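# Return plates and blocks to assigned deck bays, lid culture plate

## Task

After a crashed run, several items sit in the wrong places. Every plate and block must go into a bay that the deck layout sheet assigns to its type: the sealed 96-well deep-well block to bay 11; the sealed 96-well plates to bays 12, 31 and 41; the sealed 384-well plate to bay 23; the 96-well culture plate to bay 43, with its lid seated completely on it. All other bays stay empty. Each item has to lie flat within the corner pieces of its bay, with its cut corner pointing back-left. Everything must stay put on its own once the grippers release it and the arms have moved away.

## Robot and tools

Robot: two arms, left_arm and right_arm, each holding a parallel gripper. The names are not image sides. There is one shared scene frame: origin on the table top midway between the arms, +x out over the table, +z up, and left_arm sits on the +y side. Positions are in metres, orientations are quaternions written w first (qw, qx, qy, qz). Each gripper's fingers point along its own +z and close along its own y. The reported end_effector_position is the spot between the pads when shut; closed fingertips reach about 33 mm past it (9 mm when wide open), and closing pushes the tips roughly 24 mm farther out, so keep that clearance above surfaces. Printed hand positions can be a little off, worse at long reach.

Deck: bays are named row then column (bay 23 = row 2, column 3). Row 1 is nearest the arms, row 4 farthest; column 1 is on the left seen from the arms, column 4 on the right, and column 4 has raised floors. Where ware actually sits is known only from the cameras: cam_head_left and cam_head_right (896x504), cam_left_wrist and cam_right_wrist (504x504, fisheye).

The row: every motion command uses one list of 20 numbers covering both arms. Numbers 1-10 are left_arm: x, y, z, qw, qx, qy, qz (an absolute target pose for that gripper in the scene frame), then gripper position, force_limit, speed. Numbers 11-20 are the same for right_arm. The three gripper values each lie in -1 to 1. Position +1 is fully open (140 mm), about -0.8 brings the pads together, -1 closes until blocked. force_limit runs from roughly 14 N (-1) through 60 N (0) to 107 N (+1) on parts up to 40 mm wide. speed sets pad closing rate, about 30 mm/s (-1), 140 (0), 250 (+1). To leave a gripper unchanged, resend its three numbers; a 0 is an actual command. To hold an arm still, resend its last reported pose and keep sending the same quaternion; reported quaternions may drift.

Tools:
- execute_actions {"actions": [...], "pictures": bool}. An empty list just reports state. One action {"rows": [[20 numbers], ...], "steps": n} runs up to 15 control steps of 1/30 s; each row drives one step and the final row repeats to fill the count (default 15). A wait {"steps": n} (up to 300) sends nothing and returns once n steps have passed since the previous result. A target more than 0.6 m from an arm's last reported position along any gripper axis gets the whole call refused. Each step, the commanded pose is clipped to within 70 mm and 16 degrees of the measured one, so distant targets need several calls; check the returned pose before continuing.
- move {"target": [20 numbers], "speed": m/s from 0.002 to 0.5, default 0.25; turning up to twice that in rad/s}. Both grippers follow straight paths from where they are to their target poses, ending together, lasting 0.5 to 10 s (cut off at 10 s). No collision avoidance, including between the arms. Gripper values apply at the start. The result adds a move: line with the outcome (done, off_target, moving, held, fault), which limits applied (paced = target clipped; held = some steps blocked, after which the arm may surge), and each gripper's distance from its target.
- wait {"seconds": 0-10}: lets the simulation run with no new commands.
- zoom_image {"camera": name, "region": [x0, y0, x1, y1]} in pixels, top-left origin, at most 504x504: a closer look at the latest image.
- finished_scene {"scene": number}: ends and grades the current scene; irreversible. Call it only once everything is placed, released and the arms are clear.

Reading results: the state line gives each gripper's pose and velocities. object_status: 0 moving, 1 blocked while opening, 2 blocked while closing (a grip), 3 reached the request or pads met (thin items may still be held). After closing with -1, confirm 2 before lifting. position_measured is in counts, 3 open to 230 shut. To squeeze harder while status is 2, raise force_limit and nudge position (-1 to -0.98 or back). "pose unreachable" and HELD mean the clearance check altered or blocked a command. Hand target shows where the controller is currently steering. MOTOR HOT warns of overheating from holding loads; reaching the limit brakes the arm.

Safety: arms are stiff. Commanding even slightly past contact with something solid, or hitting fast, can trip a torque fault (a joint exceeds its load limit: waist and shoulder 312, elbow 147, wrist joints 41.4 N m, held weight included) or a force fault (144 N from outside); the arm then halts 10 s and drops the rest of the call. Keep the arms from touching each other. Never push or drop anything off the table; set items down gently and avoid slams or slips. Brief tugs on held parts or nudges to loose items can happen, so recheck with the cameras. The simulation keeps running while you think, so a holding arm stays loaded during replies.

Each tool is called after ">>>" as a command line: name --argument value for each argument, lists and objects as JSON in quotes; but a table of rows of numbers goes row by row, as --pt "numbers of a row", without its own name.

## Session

>>> execute_actions --actions '[]'

Scene clock: 0.00 s of 12600.00 s.
left_arm: end_effector_position=(+0.7043, +0.6181, +0.3231) position_measured=3 object_status=3 end_effector_quat_wxyz=(-0.001, +1.000, -0.023, +0.001) end_effector_velocity=(-0.000, -0.000, +0.000) end_effector_angular_velocity=(-0.001, +0.000, -0.000) | right_arm: end_effector_position=(+0.5972, -0.4803, +0.3210) position_measured=3 object_status=3 end_effector_quat_wxyz=(+0.001, +0.997, +0.072, -0.000) end_effector_velocity=(+0.000, -0.000, +0.000) end_effector_angular_velocity=(+0.001, +0.000, -0.001)
Joint positions: left_arm=[-0.054  0.162  1.604  0.002  1.372  1.518] | right_arm=[-0.052  0.165  1.605 -0.001  1.372  1.519]
Joint velocities: left_arm=[ 0.    -0.     0.    -0.001  0.     0.001] | right_arm=[-0.001  0.001 -0.001  0.001  0.    -0.   ]
Joint torques (N m, as the joint torque sensors report them, + toward a larger angle): no reading
Hand target (left_arm): +0.704, +0.618, +0.323; -0.001, +1.000, -0.023, +0.001
Hand target (right_arm): +0.597, -0.480, +0.321; +0.001, +0.997, +0.072, -0.000

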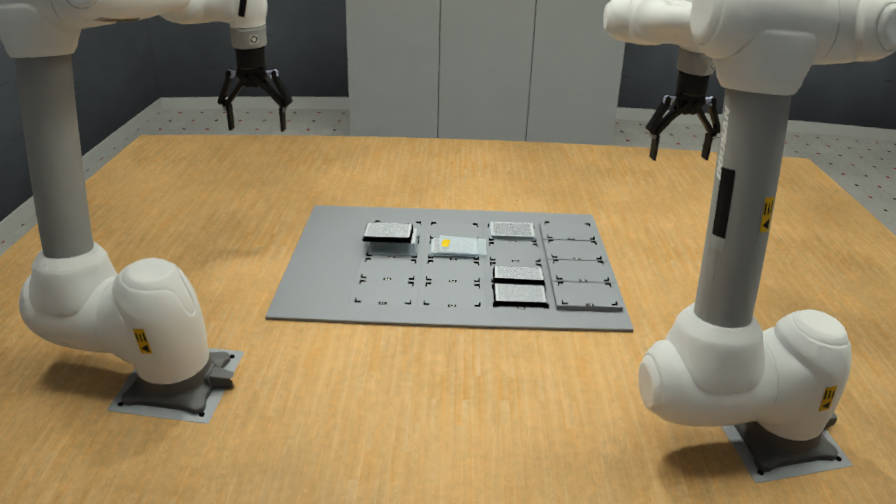

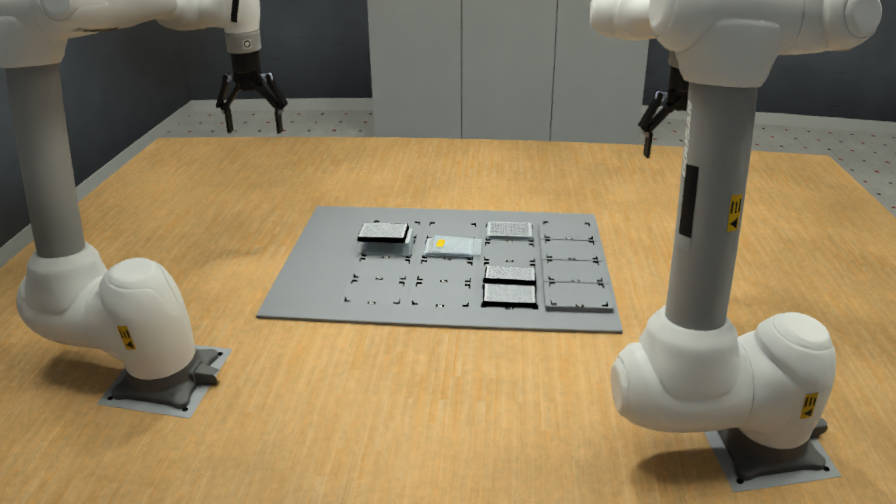

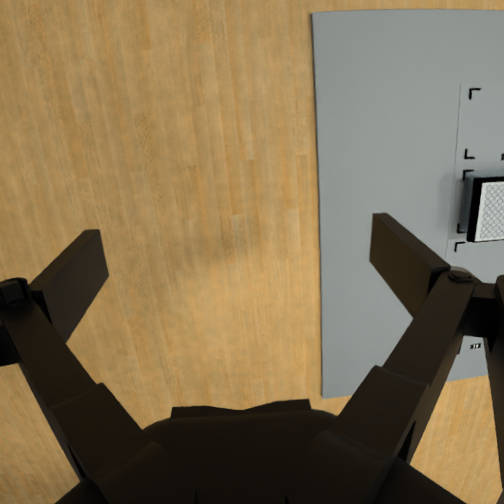

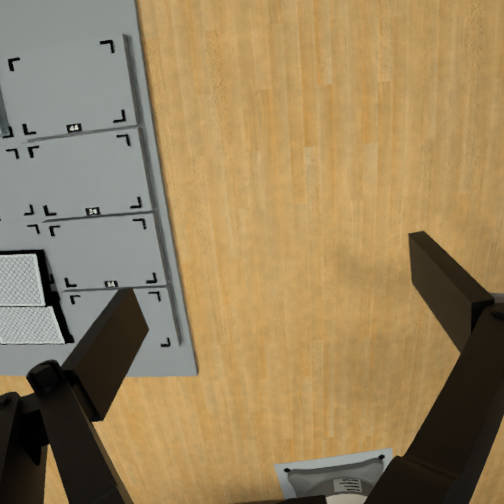

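>>> move --target '[0.605,0.256,0.10,0,0.999,-0.04,0,1,-0.3,-0.8,0.486,-0.083,0.06,0,0.9954,0,-0.096,1,-0.3,-0.8]' --speed 0.3

Scene clock: 5.43 s of 12600.00 s.
left_arm: end_effector_position=(+0.6053, +0.2555, +0.1000) position_measured=3 object_status=3 end_effector_quat_wxyz=(+0.001, +0.999, -0.040, +0.000) end_effector_velocity=(-0.001, -0.001, -0.001) end_effector_angular_velocity=(+0.002, +0.001, -0.001) | right_arm: end_effector_position=(+0.4852, -0.0832, +0.0599) position_measured=3 object_status=3 end_effector_quat_wxyz=(+0.000, +0.995, +0.000, -0.096) end_effector_velocity=(-0.001, +0.001, -0.000) end_effector_angular_velocity=(+0.001, +0.001, +0.000)
Joint positions: left_arm=[-0.623  0.339  1.808 -0.002  0.993  0.983] | right_arm=[0.501 0.512 1.64  0.126 1.147 2.155]
Joint velocities: left_arm=[-0.002  0.001  0.     0.001  0.    -0.001] | right_arm=[ 0.002  0.001 -0.     0.001  0.     0.001]
Joint torques (N m, as the joint torque sensors report them, + toward a larger angle): left_arm=[ -1.26 -72.46 -31.77   3.75   0.29  -0.14] | right_arm=[  0.99 -80.65 -37.06   3.76  -0.09   0.03]
Hand target (left_arm): +0.605, +0.255, +0.100; +0.001, +0.999, -0.040, +0.000
Hand target (right_arm): +0.485, -0.083, +0.060; +0.000, +0.995, +0.000, -0.096
Off the commanded pose (left_arm): 0.001 m, 0 deg.
Off the commanded pose (right_arm): 0.001 m, 0 deg.
After step 90, 0.30 s passed at rest.
move: done

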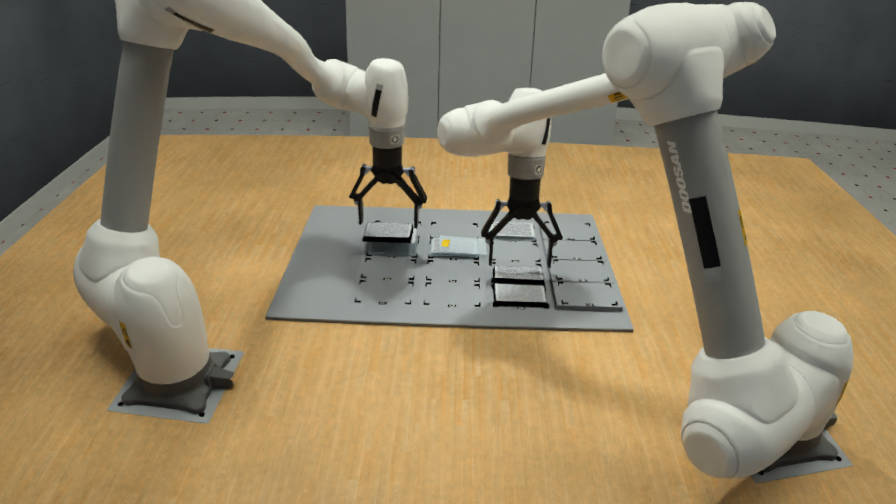

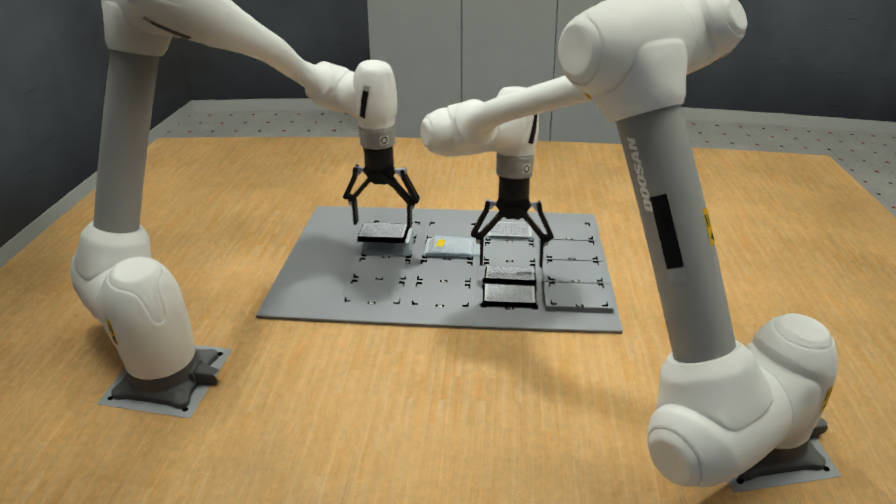

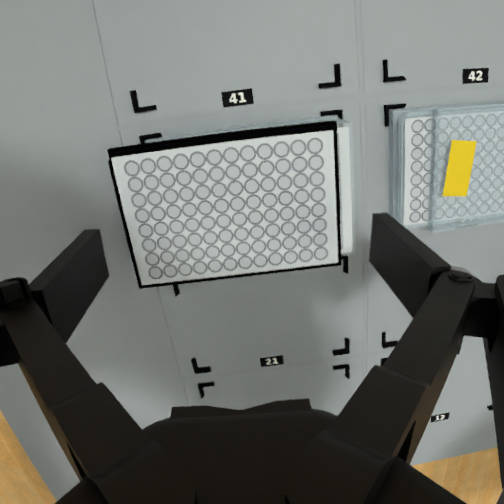

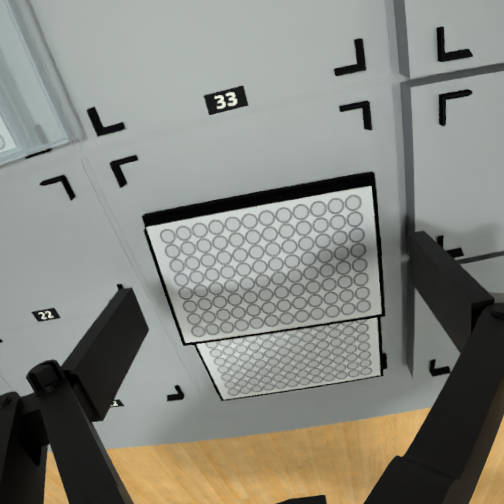

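>>> move --target '[0.613,0.258,0.078,0,1,-0.006,0,1,-0.3,-0.8,0.484,-0.082,0.04,0,0.9954,-0.005,-0.096,1,-0.3,-0.8]' --speed 0.05

Scene clock: 12.03 s of 12600.00 s.
left_arm: end_effector_position=(+0.6130, +0.2580, +0.0781) position_measured=3 object_status=3 end_effector_quat_wxyz=(+0.000, +1.000, -0.006, -0.000) end_effector_velocity=(+0.001, +0.000, -0.001) end_effector_angular_velocity=(-0.001, -0.001, +0.005) | right_arm: end_effector_position=(+0.4840, -0.0820, +0.0401) position_measured=3 object_status=3 end_effector_quat_wxyz=(-0.000, +0.995, -0.005, -0.096) end_effector_velocity=(+0.000, +0.000, -0.001) end_effector_angular_velocity=(+0.000, -0.000, -0.001)
Joint positions: left_arm=[-0.614  0.367  1.815 -0.     0.96   0.923] | right_arm=[0.503 0.529 1.654 0.13  1.116 2.162]
Joint velocities: left_arm=[ 0.001  0.001 -0.     0.    -0.002 -0.004] | right_arm=[-0.     0.001  0.     0.    -0.002  0.   ]
Joint torques (N m, as the joint torque sensors report them, + toward a larger angle): left_arm=[ -0.85 -76.72 -30.54   3.68   0.68  -0.11] | right_arm=[  2.24 -86.06 -35.84   3.85   0.42  -0.76]
Hand target (left_arm): +0.613, +0.258, +0.078; -0.000, +1.000, -0.006, -0.000
Hand target (right_arm): +0.484, -0.082, +0.040; -0.000, +0.995, -0.005, -0.096
Off the commanded pose (left_arm): 0.000 m, 0 deg.
Off the commanded pose (right_arm): 0.000 m, 0 deg.
After step 90, 2.63 s passed at rest.
move: done

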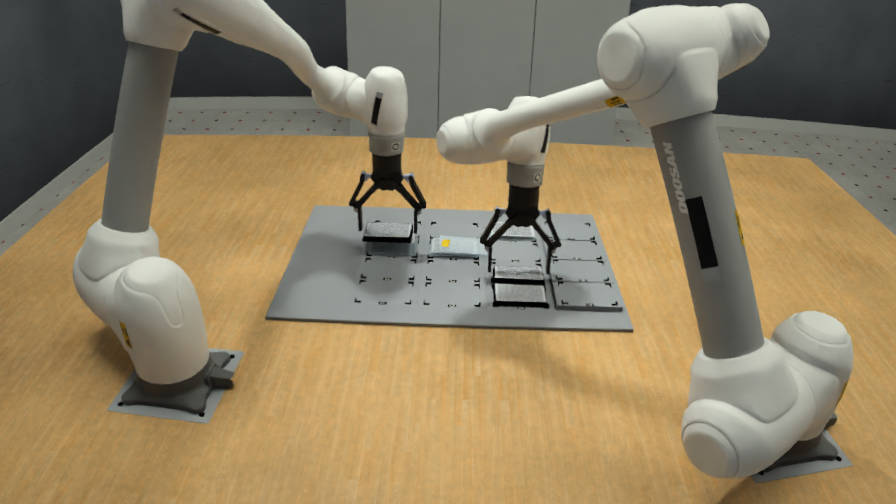

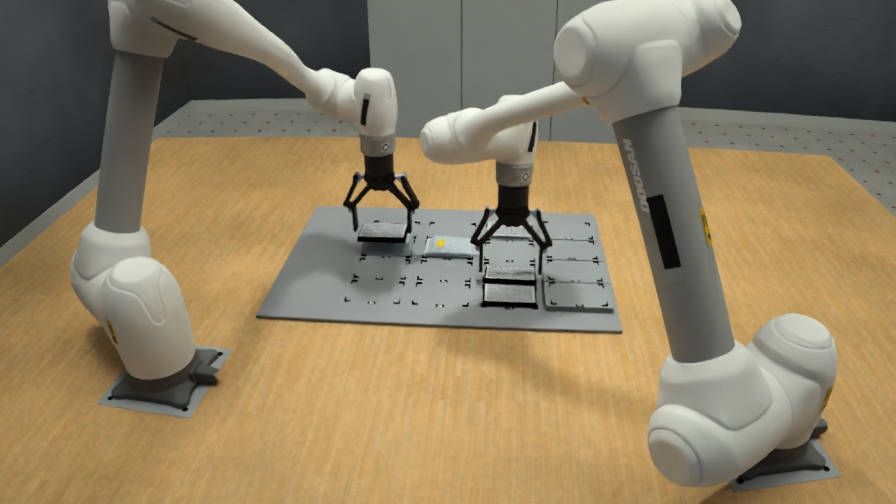

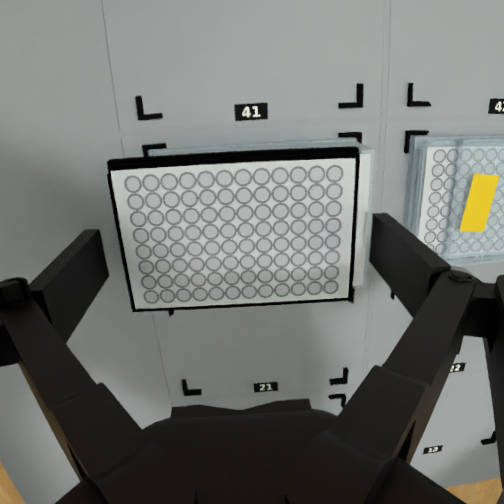

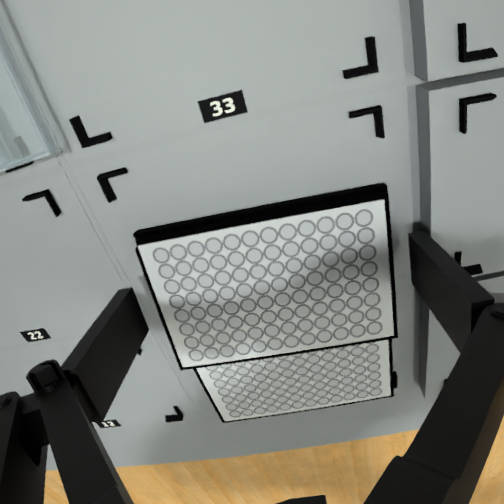

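>>> move --target '[0.615,0.2575,0.071,0,1,-0.011,0,1,-0.3,-0.8,0.49,-0.082,0.034,0,0.9954,-0.009,-0.096,1,-0.3,-0.8]' --speed 0.02

>>> move --target '[0.615,0.2575,0.071,0,1,-0.011,0,-1,-0.3,-0.8,0.49,-0.082,0.034,0,0.9954,-0.009,-0.096,-1,-0.3,-0.8]'

>>> move --target '[0.615,0.2575,0.083,0,1,-0.004,0,-1,-0.3,-0.8,0.49,-0.082,0.037,0,0.9954,0,-0.096,-1,-0.3,-0.8]' --speed 0.02

Scene clock: 19.33 s of 12600.00 s.
left_arm: end_effector_position=(+0.6150, +0.2575, +0.0711) position_measured=3 object_status=3 end_effector_quat_wxyz=(-0.000, +1.000, -0.011, +0.000) end_effector_velocity=(+0.001, -0.000, -0.001) end_effector_angular_velocity=(-0.000, -0.001, -0.001) | right_arm: end_effector_position=(+0.4899, -0.0820, +0.0340) position_measured=3 object_status=3 end_effector_quat_wxyz=(-0.000, +0.995, -0.009, -0.096) end_effector_velocity=(+0.000, +0.000, -0.002) end_effector_angular_velocity=(-0.001, +0.001, -0.001)
Joint positions: left_arm=[-0.613  0.376  1.817  0.     0.949  0.934] | right_arm=[0.498 0.541 1.647 0.13  1.11  2.164]
Joint velocities: left_arm=[-0.     0.002  0.     0.001 -0.003  0.001] | right_arm=[-0.     0.002 -0.001  0.    -0.001  0.   ]
Joint torques (N m, as the joint torque sensors report them, + toward a larger angle): left_arm=[ -1.43 -76.09 -30.38   3.94   0.24  -0.38] | right_arm=[  2.45 -85.62 -34.57   3.78  -0.02  -0.61]
Hand target (left_arm): +0.615, +0.257, +0.071; +0.000, +1.000, -0.011, -0.000
Hand target (right_arm): +0.490, -0.082, +0.034; +0.000, +0.995, -0.009, -0.096
Off the commanded pose (left_arm): 0.000 m, 0 deg.
Off the commanded pose (right_arm): 0.000 m, 0 deg.
After step 90, 3.60 s passed at rest.
move: done

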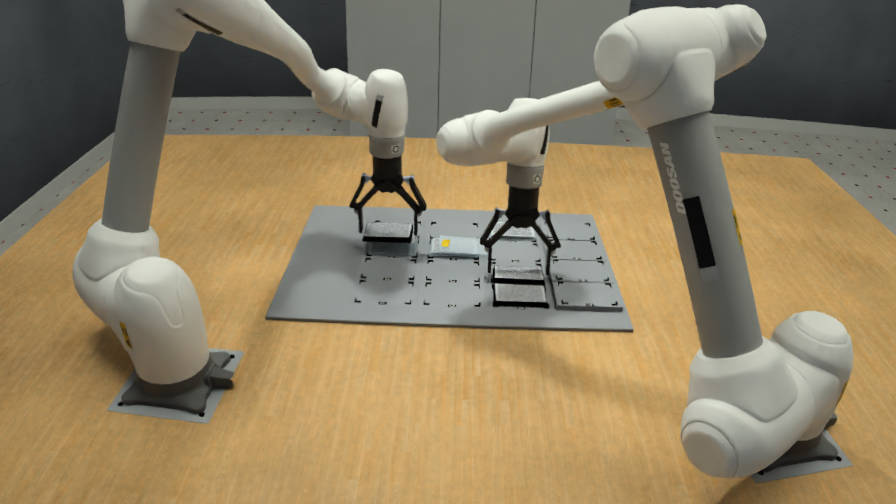

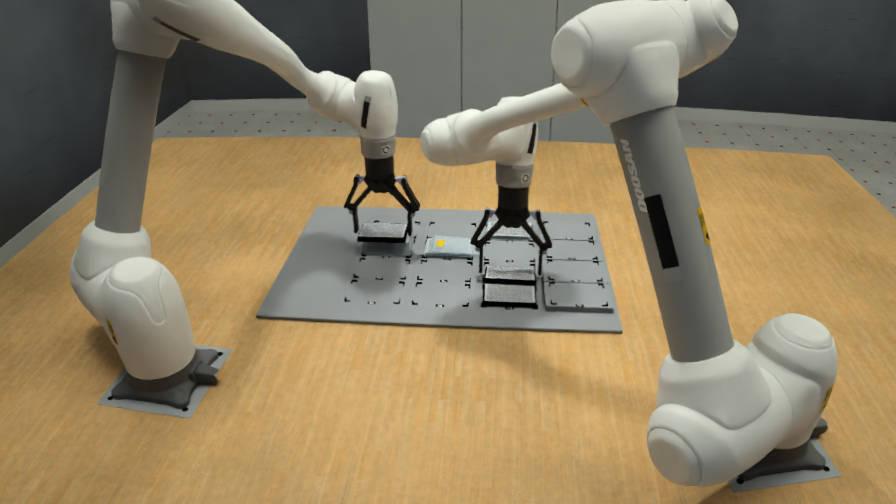

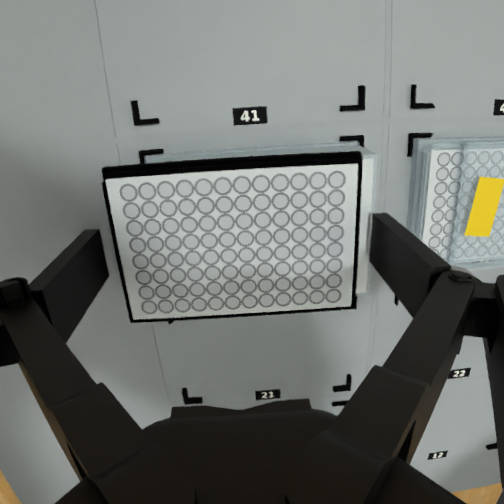

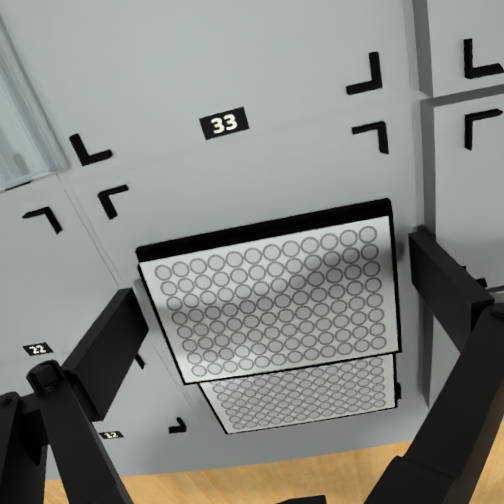

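Scene clock: 20.03 s of 12600.00 s.
left_arm: end_effector_position=(+0.6150, +0.2575, +0.0711) position_measured=34 object_status=2 end_effector_quat_wxyz=(+0.000, +1.000, -0.011, +0.000) end_effector_velocity=(+0.000, +0.001, +0.000) end_effector_angular_velocity=(+0.001, -0.000, -0.001) | right_arm: end_effector_position=(+0.4901, -0.0820, +0.0341) position_measured=36 object_status=2 end_effector_quat_wxyz=(-0.000, +0.995, -0.009, -0.096) end_effector_velocity=(+0.001, -0.000, +0.000) end_effector_angular_velocity=(+0.000, -0.000, -0.001)
Joint positions: left_arm=[-0.613  0.376  1.817  0.     0.949  0.934] | right_arm=[0.498 0.541 1.647 0.13  1.11  2.164]
Joint velocities: left_arm=[-0.    -0.     0.     0.002  0.001 -0.   ] | right_arm=[-0.001  0.    -0.    -0.     0.    -0.   ]
Joint torques (N m, as the joint torque sensors report them, + toward a larger angle): left_arm=[  0.86 -56.13 -19.68   4.71  -0.56  -0.41] | right_arm=[  4.27 -58.49 -18.71   3.6   -0.99  -0.24]
Hand target (left_arm): +0.615, +0.257, +0.071; +0.000, +1.000, -0.011, -0.000
Hand target (right_arm): +0.490, -0.082, +0.034; +0.000, +0.995, -0.009, -0.096
Off the commanded pose (left_arm): 0.000 m, 0 deg.
Off the commanded pose (right_arm): 0.000 m, 0 deg.
move: done

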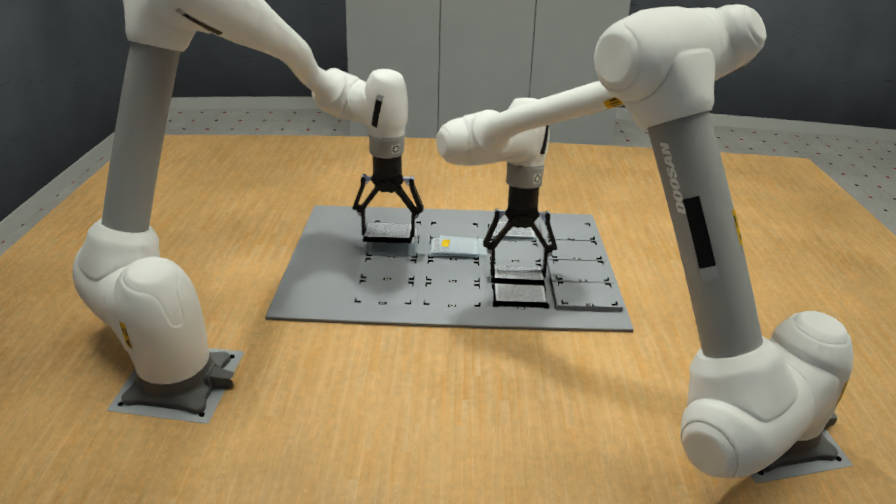

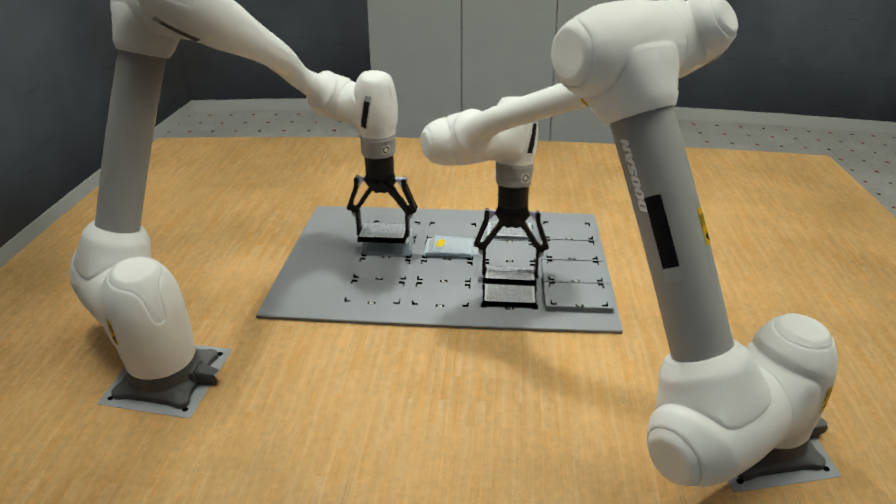

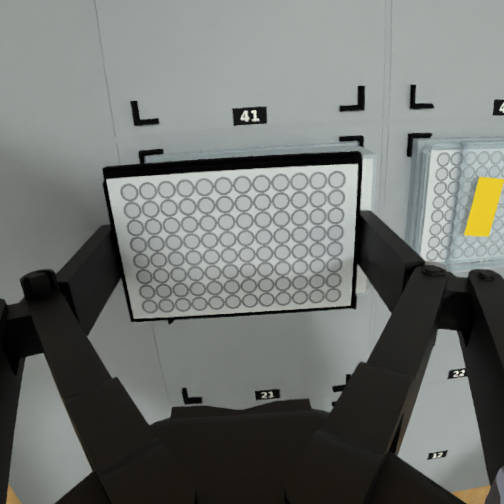

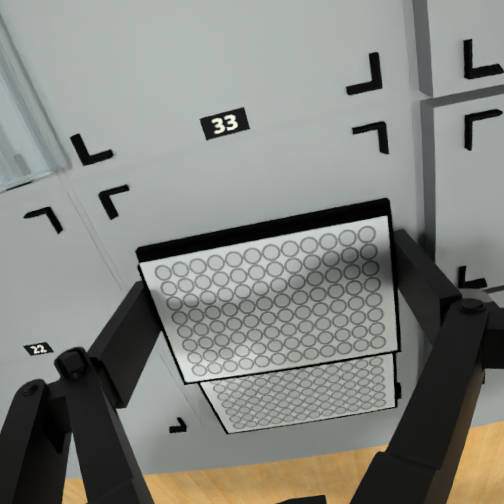

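Scene clock: 20.87 s of 12600.00 s.
left_arm: end_effector_position=(+0.6150, +0.2575, +0.0829) position_measured=35 object_status=2 end_effector_quat_wxyz=(-0.000, +1.000, -0.004, -0.000) end_effector_velocity=(+0.000, -0.000, +0.001) end_effector_angular_velocity=(-0.001, -0.001, +0.002) | right_arm: end_effector_position=(+0.4900, -0.0820, +0.0370) position_measured=37 object_status=2 end_effector_quat_wxyz=(+0.000, +0.995, -0.000, -0.096) end_effector_velocity=(-0.000, +0.000, +0.001) end_effector_angular_velocity=(-0.000, -0.001, +0.003)
Joint positions: left_arm=[-0.613  0.365  1.808  0.     0.969  0.92 ] | right_arm=[0.498 0.539 1.645 0.128 1.116 2.149]
Joint velocities: left_arm=[ 0.    -0.001 -0.001 -0.     0.001 -0.002] | right_arm=[ 0.001 -0.001 -0.    -0.001  0.    -0.002]
Joint torques (N m, as the joint torque sensors report them, + toward a larger angle): left_arm=[ -1.37 -76.37 -31.33   3.79   0.3   -0.01] | right_arm=[  2.17 -84.33 -33.89   4.01   0.4   -0.63]
Hand target (left_arm): +0.615, +0.258, +0.083; -0.000, +1.000, -0.004, +0.000
Hand target (right_arm): +0.490, -0.082, +0.037; -0.000, +0.995, -0.000, -0.096
Off the commanded pose (left_arm): 0.000 m, 0 deg.
Off the commanded pose (right_arm): 0.000 m, 0 deg.
move: done

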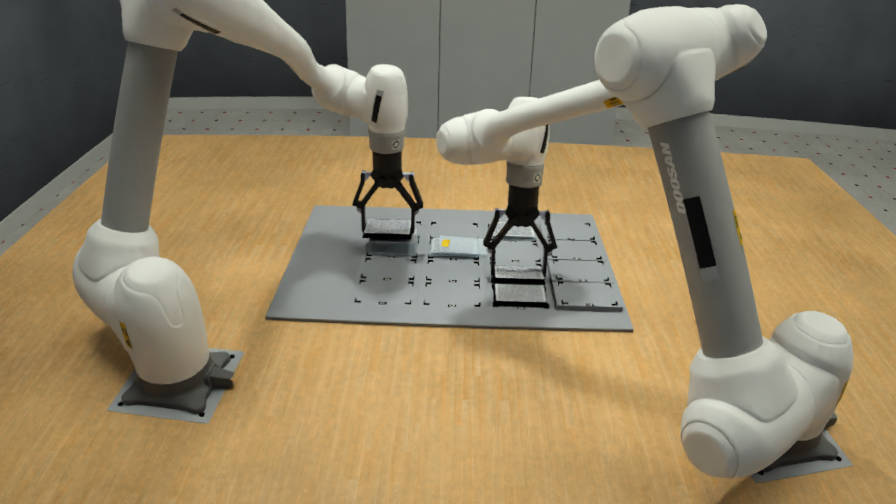

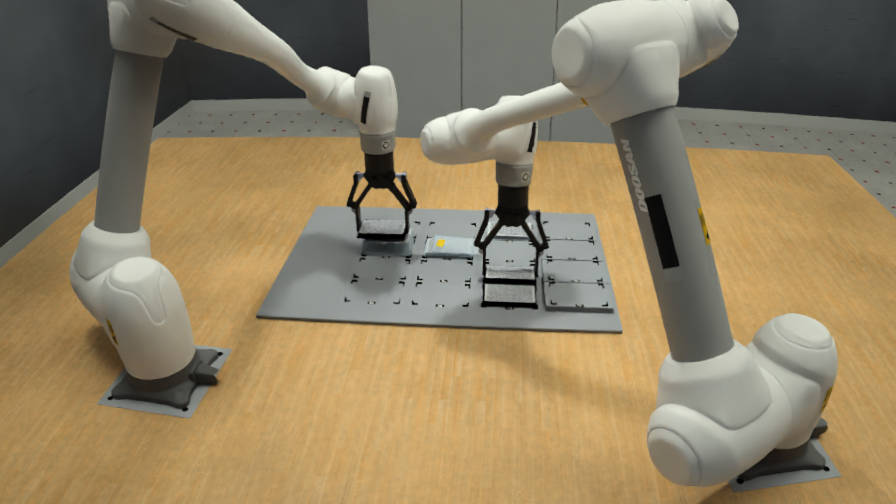

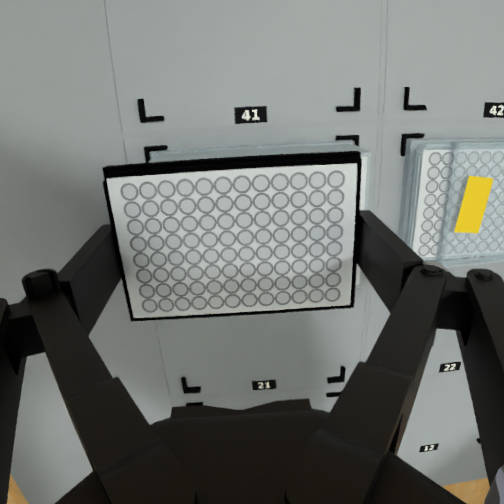

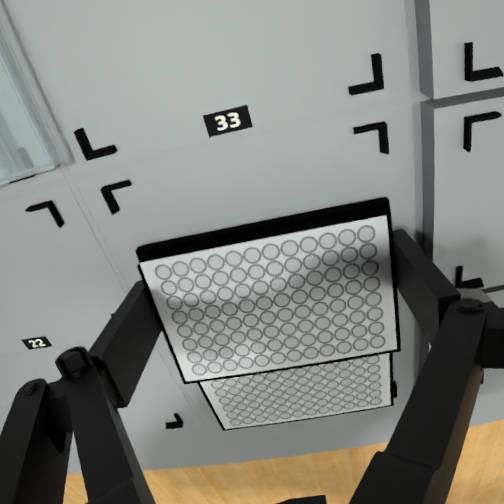

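>>> move --target '[0.615,0.2575,0.083,0,1,-0.004,0,-1,-0.3,-0.8,0.511,-0.082,0.037,0,0.9954,0.008,-0.096,-1,-0.3,-0.8]' --speed 0.04

>>> zoom_image --camera "cam_right_wrist" --region '[110,150,420,290]'

Scene clock: 26.80 s of 12600.00 s.
left_arm: end_effector_position=(+0.6150, +0.2575, +0.0830) position_measured=35 object_status=2 end_effector_quat_wxyz=(+0.000, +1.000, -0.004, +0.000) end_effector_velocity=(-0.000, -0.001, -0.000) end_effector_angular_velocity=(-0.002, +0.000, +0.000) | right_arm: end_effector_position=(+0.5109, -0.0820, +0.0370) position_measured=37 object_status=2 end_effector_quat_wxyz=(+0.000, +0.995, +0.008, -0.096) end_effector_velocity=(+0.001, +0.000, -0.000) end_effector_angular_velocity=(-0.000, +0.001, +0.001)
Joint positions: left_arm=[-0.613  0.365  1.808  0.     0.97   0.92 ] | right_arm=[0.483 0.561 1.607 0.123 1.134 2.121]
Joint velocities: left_arm=[-0.    -0.     0.    -0.002 -0.001  0.   ] | right_arm=[-0.     0.001 -0.001  0.     0.001 -0.001]
Joint torques (N m, as the joint torque sensors report them, + toward a larger angle): left_arm=[ -1.26 -76.63 -31.03   3.87   0.27  -0.36] | right_arm=[  2.66 -88.94 -36.     4.15   0.68   0.01]
Hand target (left_arm): +0.615, +0.258, +0.083; -0.000, +1.000, -0.004, +0.000
Hand target (right_arm): +0.511, -0.082, +0.037; +0.000, +0.995, +0.008, -0.096
Off the commanded pose (left_arm): 0.000 m, 0 deg.
Off the commanded pose (right_arm): 0.000 m, 0 deg.
After step 90, 2.10 s passed at rest.
move: done

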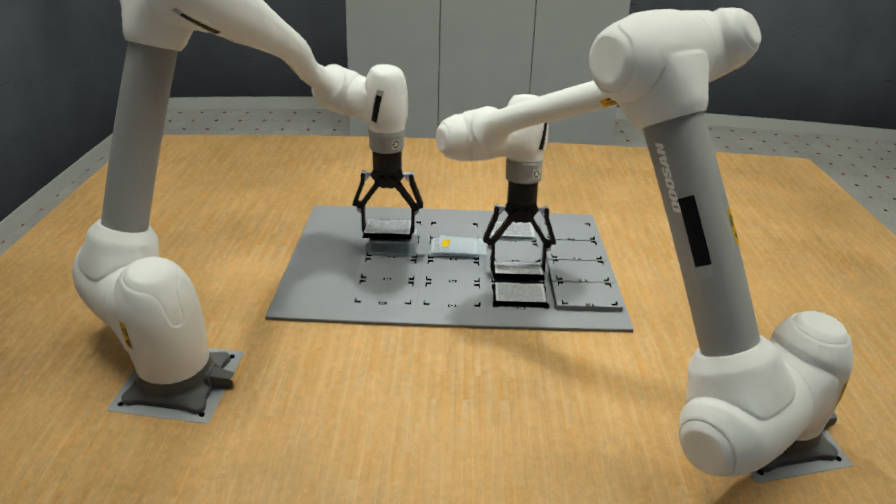

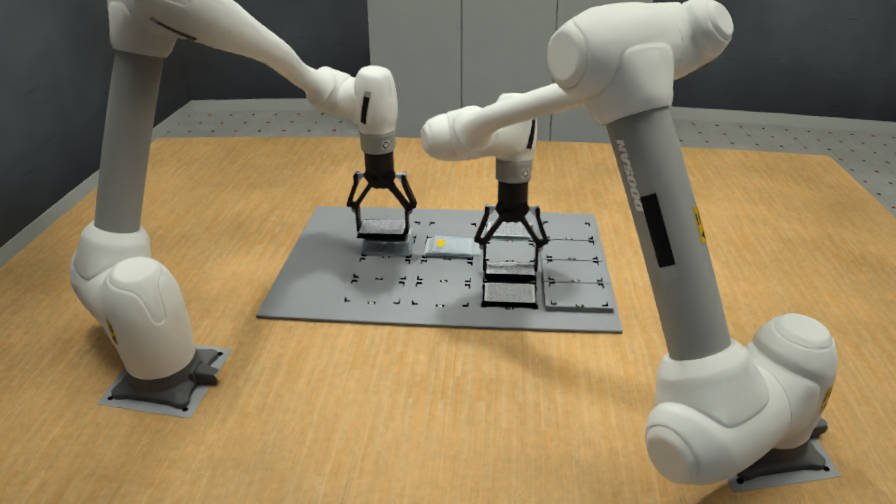

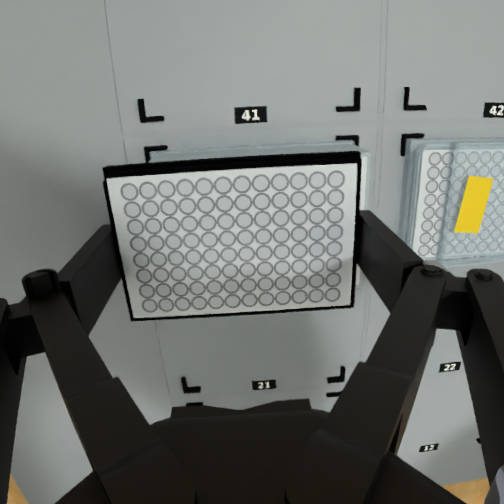

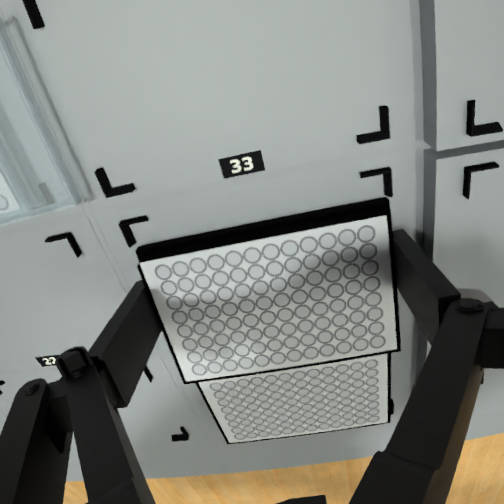

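Region (110, 150, 420, 290) of cam_right_wrist's 504x504 image, scaled by 1.626, with more detail than that image has; it fills the top 228 rows of this view, and the rest is white.

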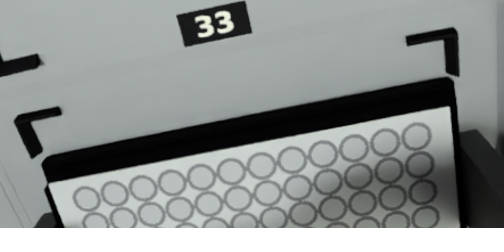

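>>> move --target '[0.615,0.2575,0.083,0,1,-0.004,0,-1,-0.3,-0.8,0.5205,-0.081,0.038,0,1,0.008,-0.01,-1,-0.3,-0.8]' --speed 0.05

>>> zoom_image --camera "cam_right_wrist" --region '[110,150,420,410]'

Scene clock: 33.30 s of 12600.00 s.
left_arm: end_effector_position=(+0.6150, +0.2575, +0.0830) position_measured=35 object_status=2 end_effector_quat_wxyz=(-0.000, +1.000, -0.004, +0.000) end_effector_velocity=(+0.000, +0.000, -0.000) end_effector_angular_velocity=(+0.001, +0.000, +0.000) | right_arm: end_effector_position=(+0.5205, -0.0809, +0.0381) position_measured=37 object_status=2 end_effector_quat_wxyz=(-0.000, +1.000, +0.008, -0.010) end_effector_velocity=(+0.000, -0.000, -0.000) end_effector_angular_velocity=(-0.001, -0.006, +0.001)
Joint positions: left_arm=[-0.613  0.365  1.808  0.     0.97   0.92 ] | right_arm=[0.52  0.506 1.683 0.015 0.968 2.211]
Joint velocities: left_arm=[ 0.     0.    -0.     0.001  0.001 -0.   ] | right_arm=[ 0.002 -0.002  0.003 -0.006 -0.006  0.004]
Joint torques (N m, as the joint torque sensors report them, + toward a larger angle): left_arm=[ -0.8  -76.32 -31.35   3.82   0.42  -0.32] | right_arm=[  2.18 -81.53 -36.07   3.04   0.46  -0.42]
Hand target (left_arm): +0.615, +0.257, +0.083; +0.000, +1.000, -0.004, +0.000
Hand target (right_arm): +0.520, -0.081, +0.038; -0.000, +1.000, +0.008, -0.010
Off the commanded pose (left_arm): 0.000 m, 0 deg.
Off the commanded pose (right_arm): 0.000 m, 0 deg.
After step 90, 1.53 s passed at rest.
move: done

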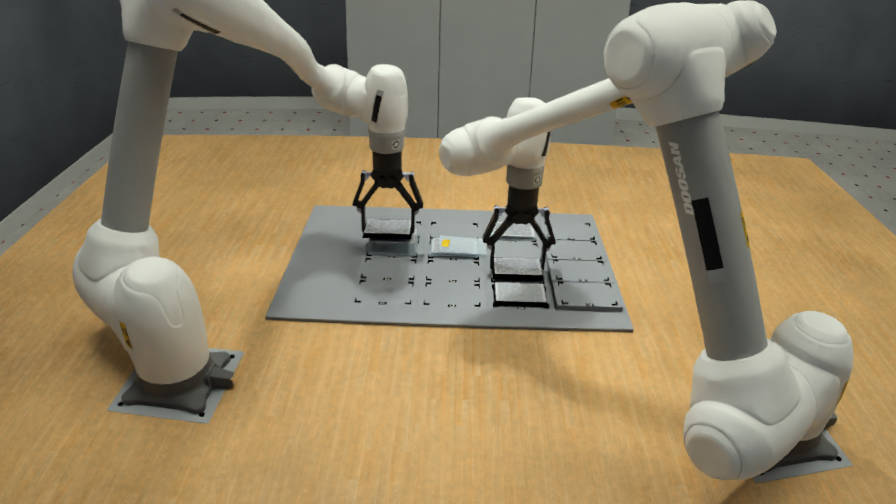

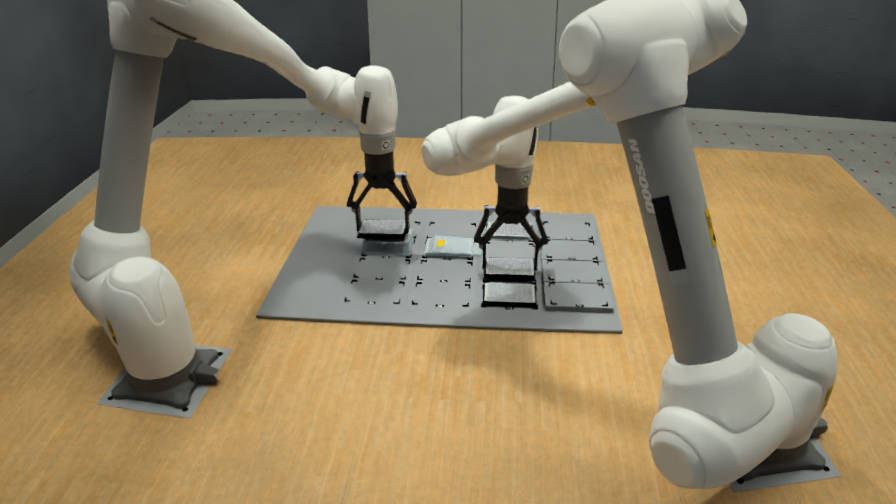

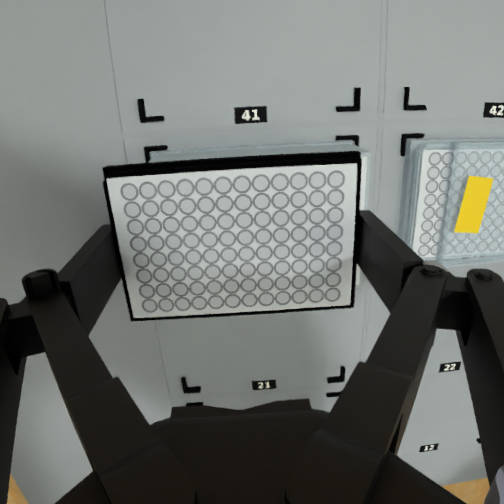

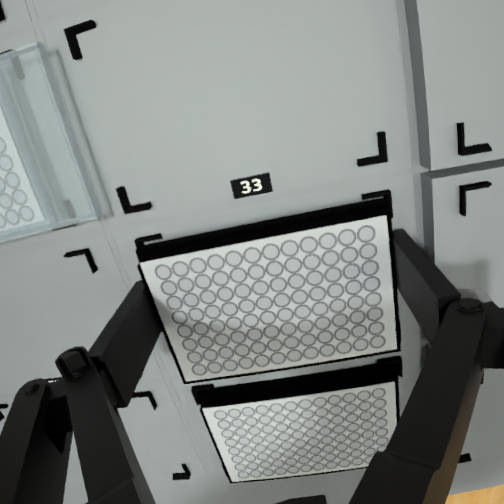

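Region (110, 150, 420, 410) of cam_right_wrist's 504x504 image, scaled by 1.626, with more detail than that image has; it fills the top 423 rows of this view, and the rest is white.

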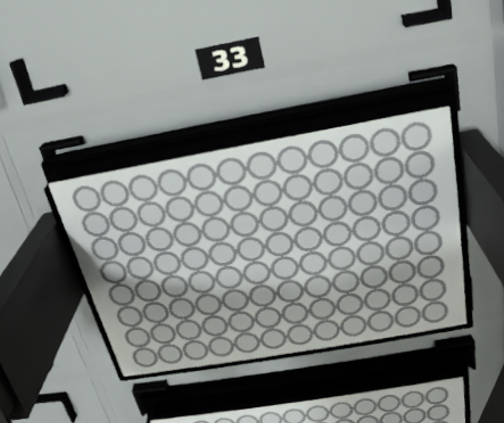

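>>> move --target '[0.615,0.2575,0.083,0,1,-0.004,0,-1,-0.3,-0.8,0.5205,-0.0814,0.033,0,1,0.008,-0.01,-1,-0.3,-0.8]' --speed 0.006

>>> zoom_image --camera "cam_right_wrist" --region '[110,150,420,410]'

Scene clock: 37.50 s of 12600.00 s.
left_arm: end_effector_position=(+0.6150, +0.2575, +0.0830) position_measured=35 object_status=2 end_effector_quat_wxyz=(+0.000, +1.000, -0.004, +0.000) end_effector_velocity=(+0.000, +0.000, +0.000) end_effector_angular_velocity=(+0.000, +0.000, +0.000) | right_arm: end_effector_position=(+0.5205, -0.0814, +0.0330) position_measured=37 object_status=2 end_effector_quat_wxyz=(-0.000, +1.000, +0.008, -0.010) end_effector_velocity=(-0.001, +0.000, -0.000) end_effector_angular_velocity=(+0.001, +0.000, +0.001)
Joint positions: left_arm=[-0.613  0.365  1.808 -0.     0.97   0.92 ] | right_arm=[0.52  0.51  1.687 0.015 0.96  2.211]
Joint velocities: left_arm=[ 0.     0.    -0.    -0.     0.001  0.   ] | right_arm=[ 0.    -0.     0.001  0.001 -0.001 -0.001]
Joint torques (N m, as the joint torque sensors report them, + toward a larger angle): left_arm=[ -0.45 -75.96 -31.28   3.82   0.28  -0.35] | right_arm=[  3.28 -81.39 -34.55   3.42  -0.62  -0.34]
Hand target (left_arm): +0.615, +0.258, +0.083; -0.000, +1.000, -0.004, +0.000
Hand target (right_arm): +0.520, -0.081, +0.033; -0.000, +1.000, +0.008, -0.010
Off the commanded pose (left_arm): 0.000 m, 0 deg.
Off the commanded pose (right_arm): 0.000 m, 0 deg.
After step 90, 0.13 s passed at rest.
move: done

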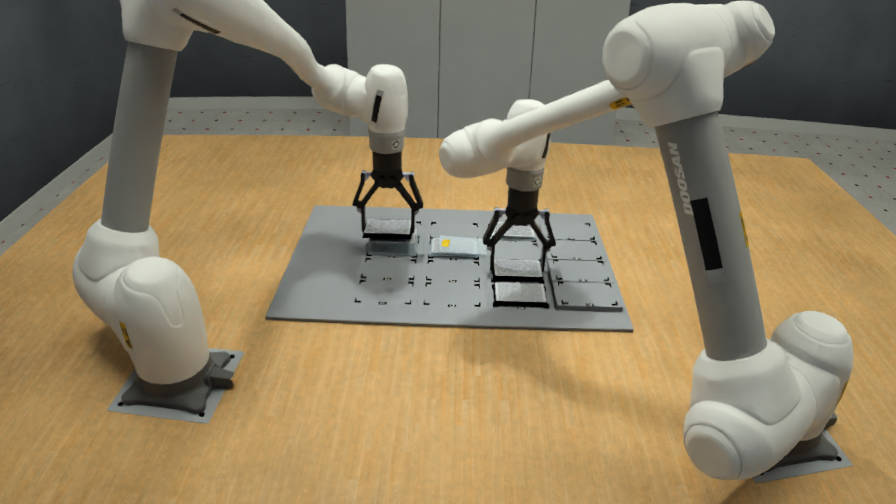

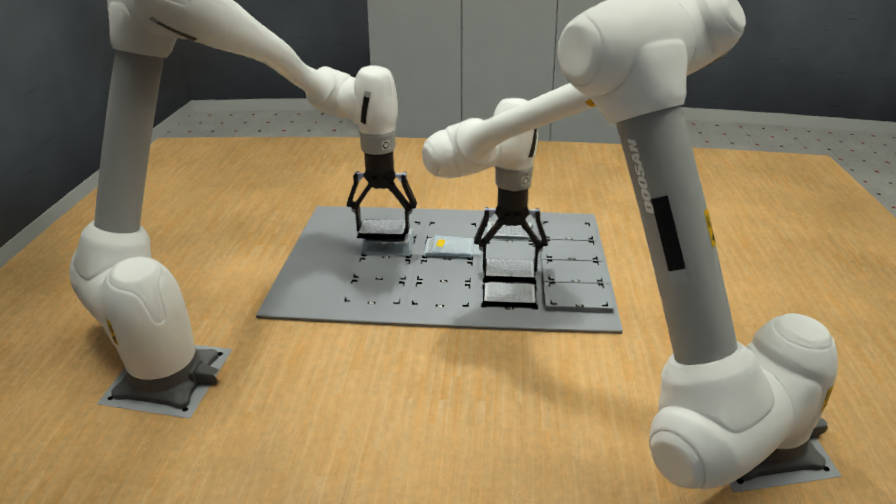

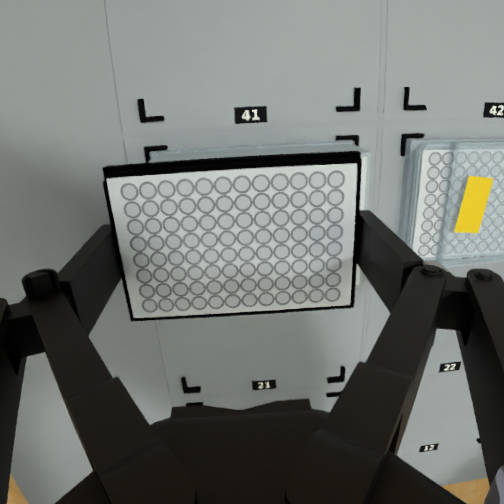

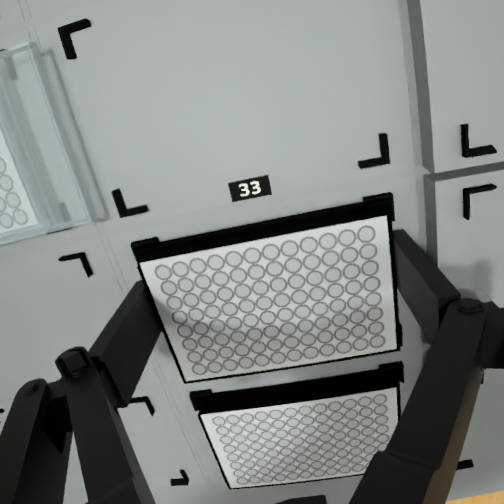

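Region (110, 150, 420, 410) of cam_right_wrist's 504x504 image, scaled by 1.626, with more detail than that image has; it fills the top 423 rows of this view, and the rest is white.

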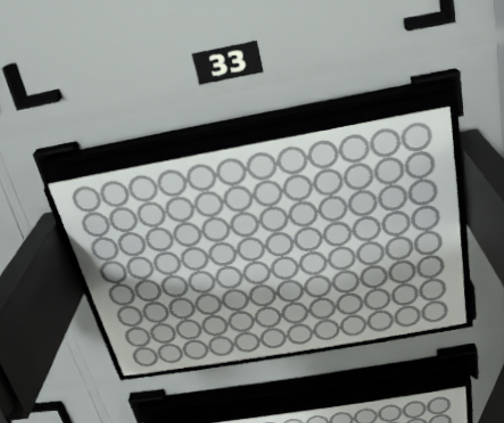

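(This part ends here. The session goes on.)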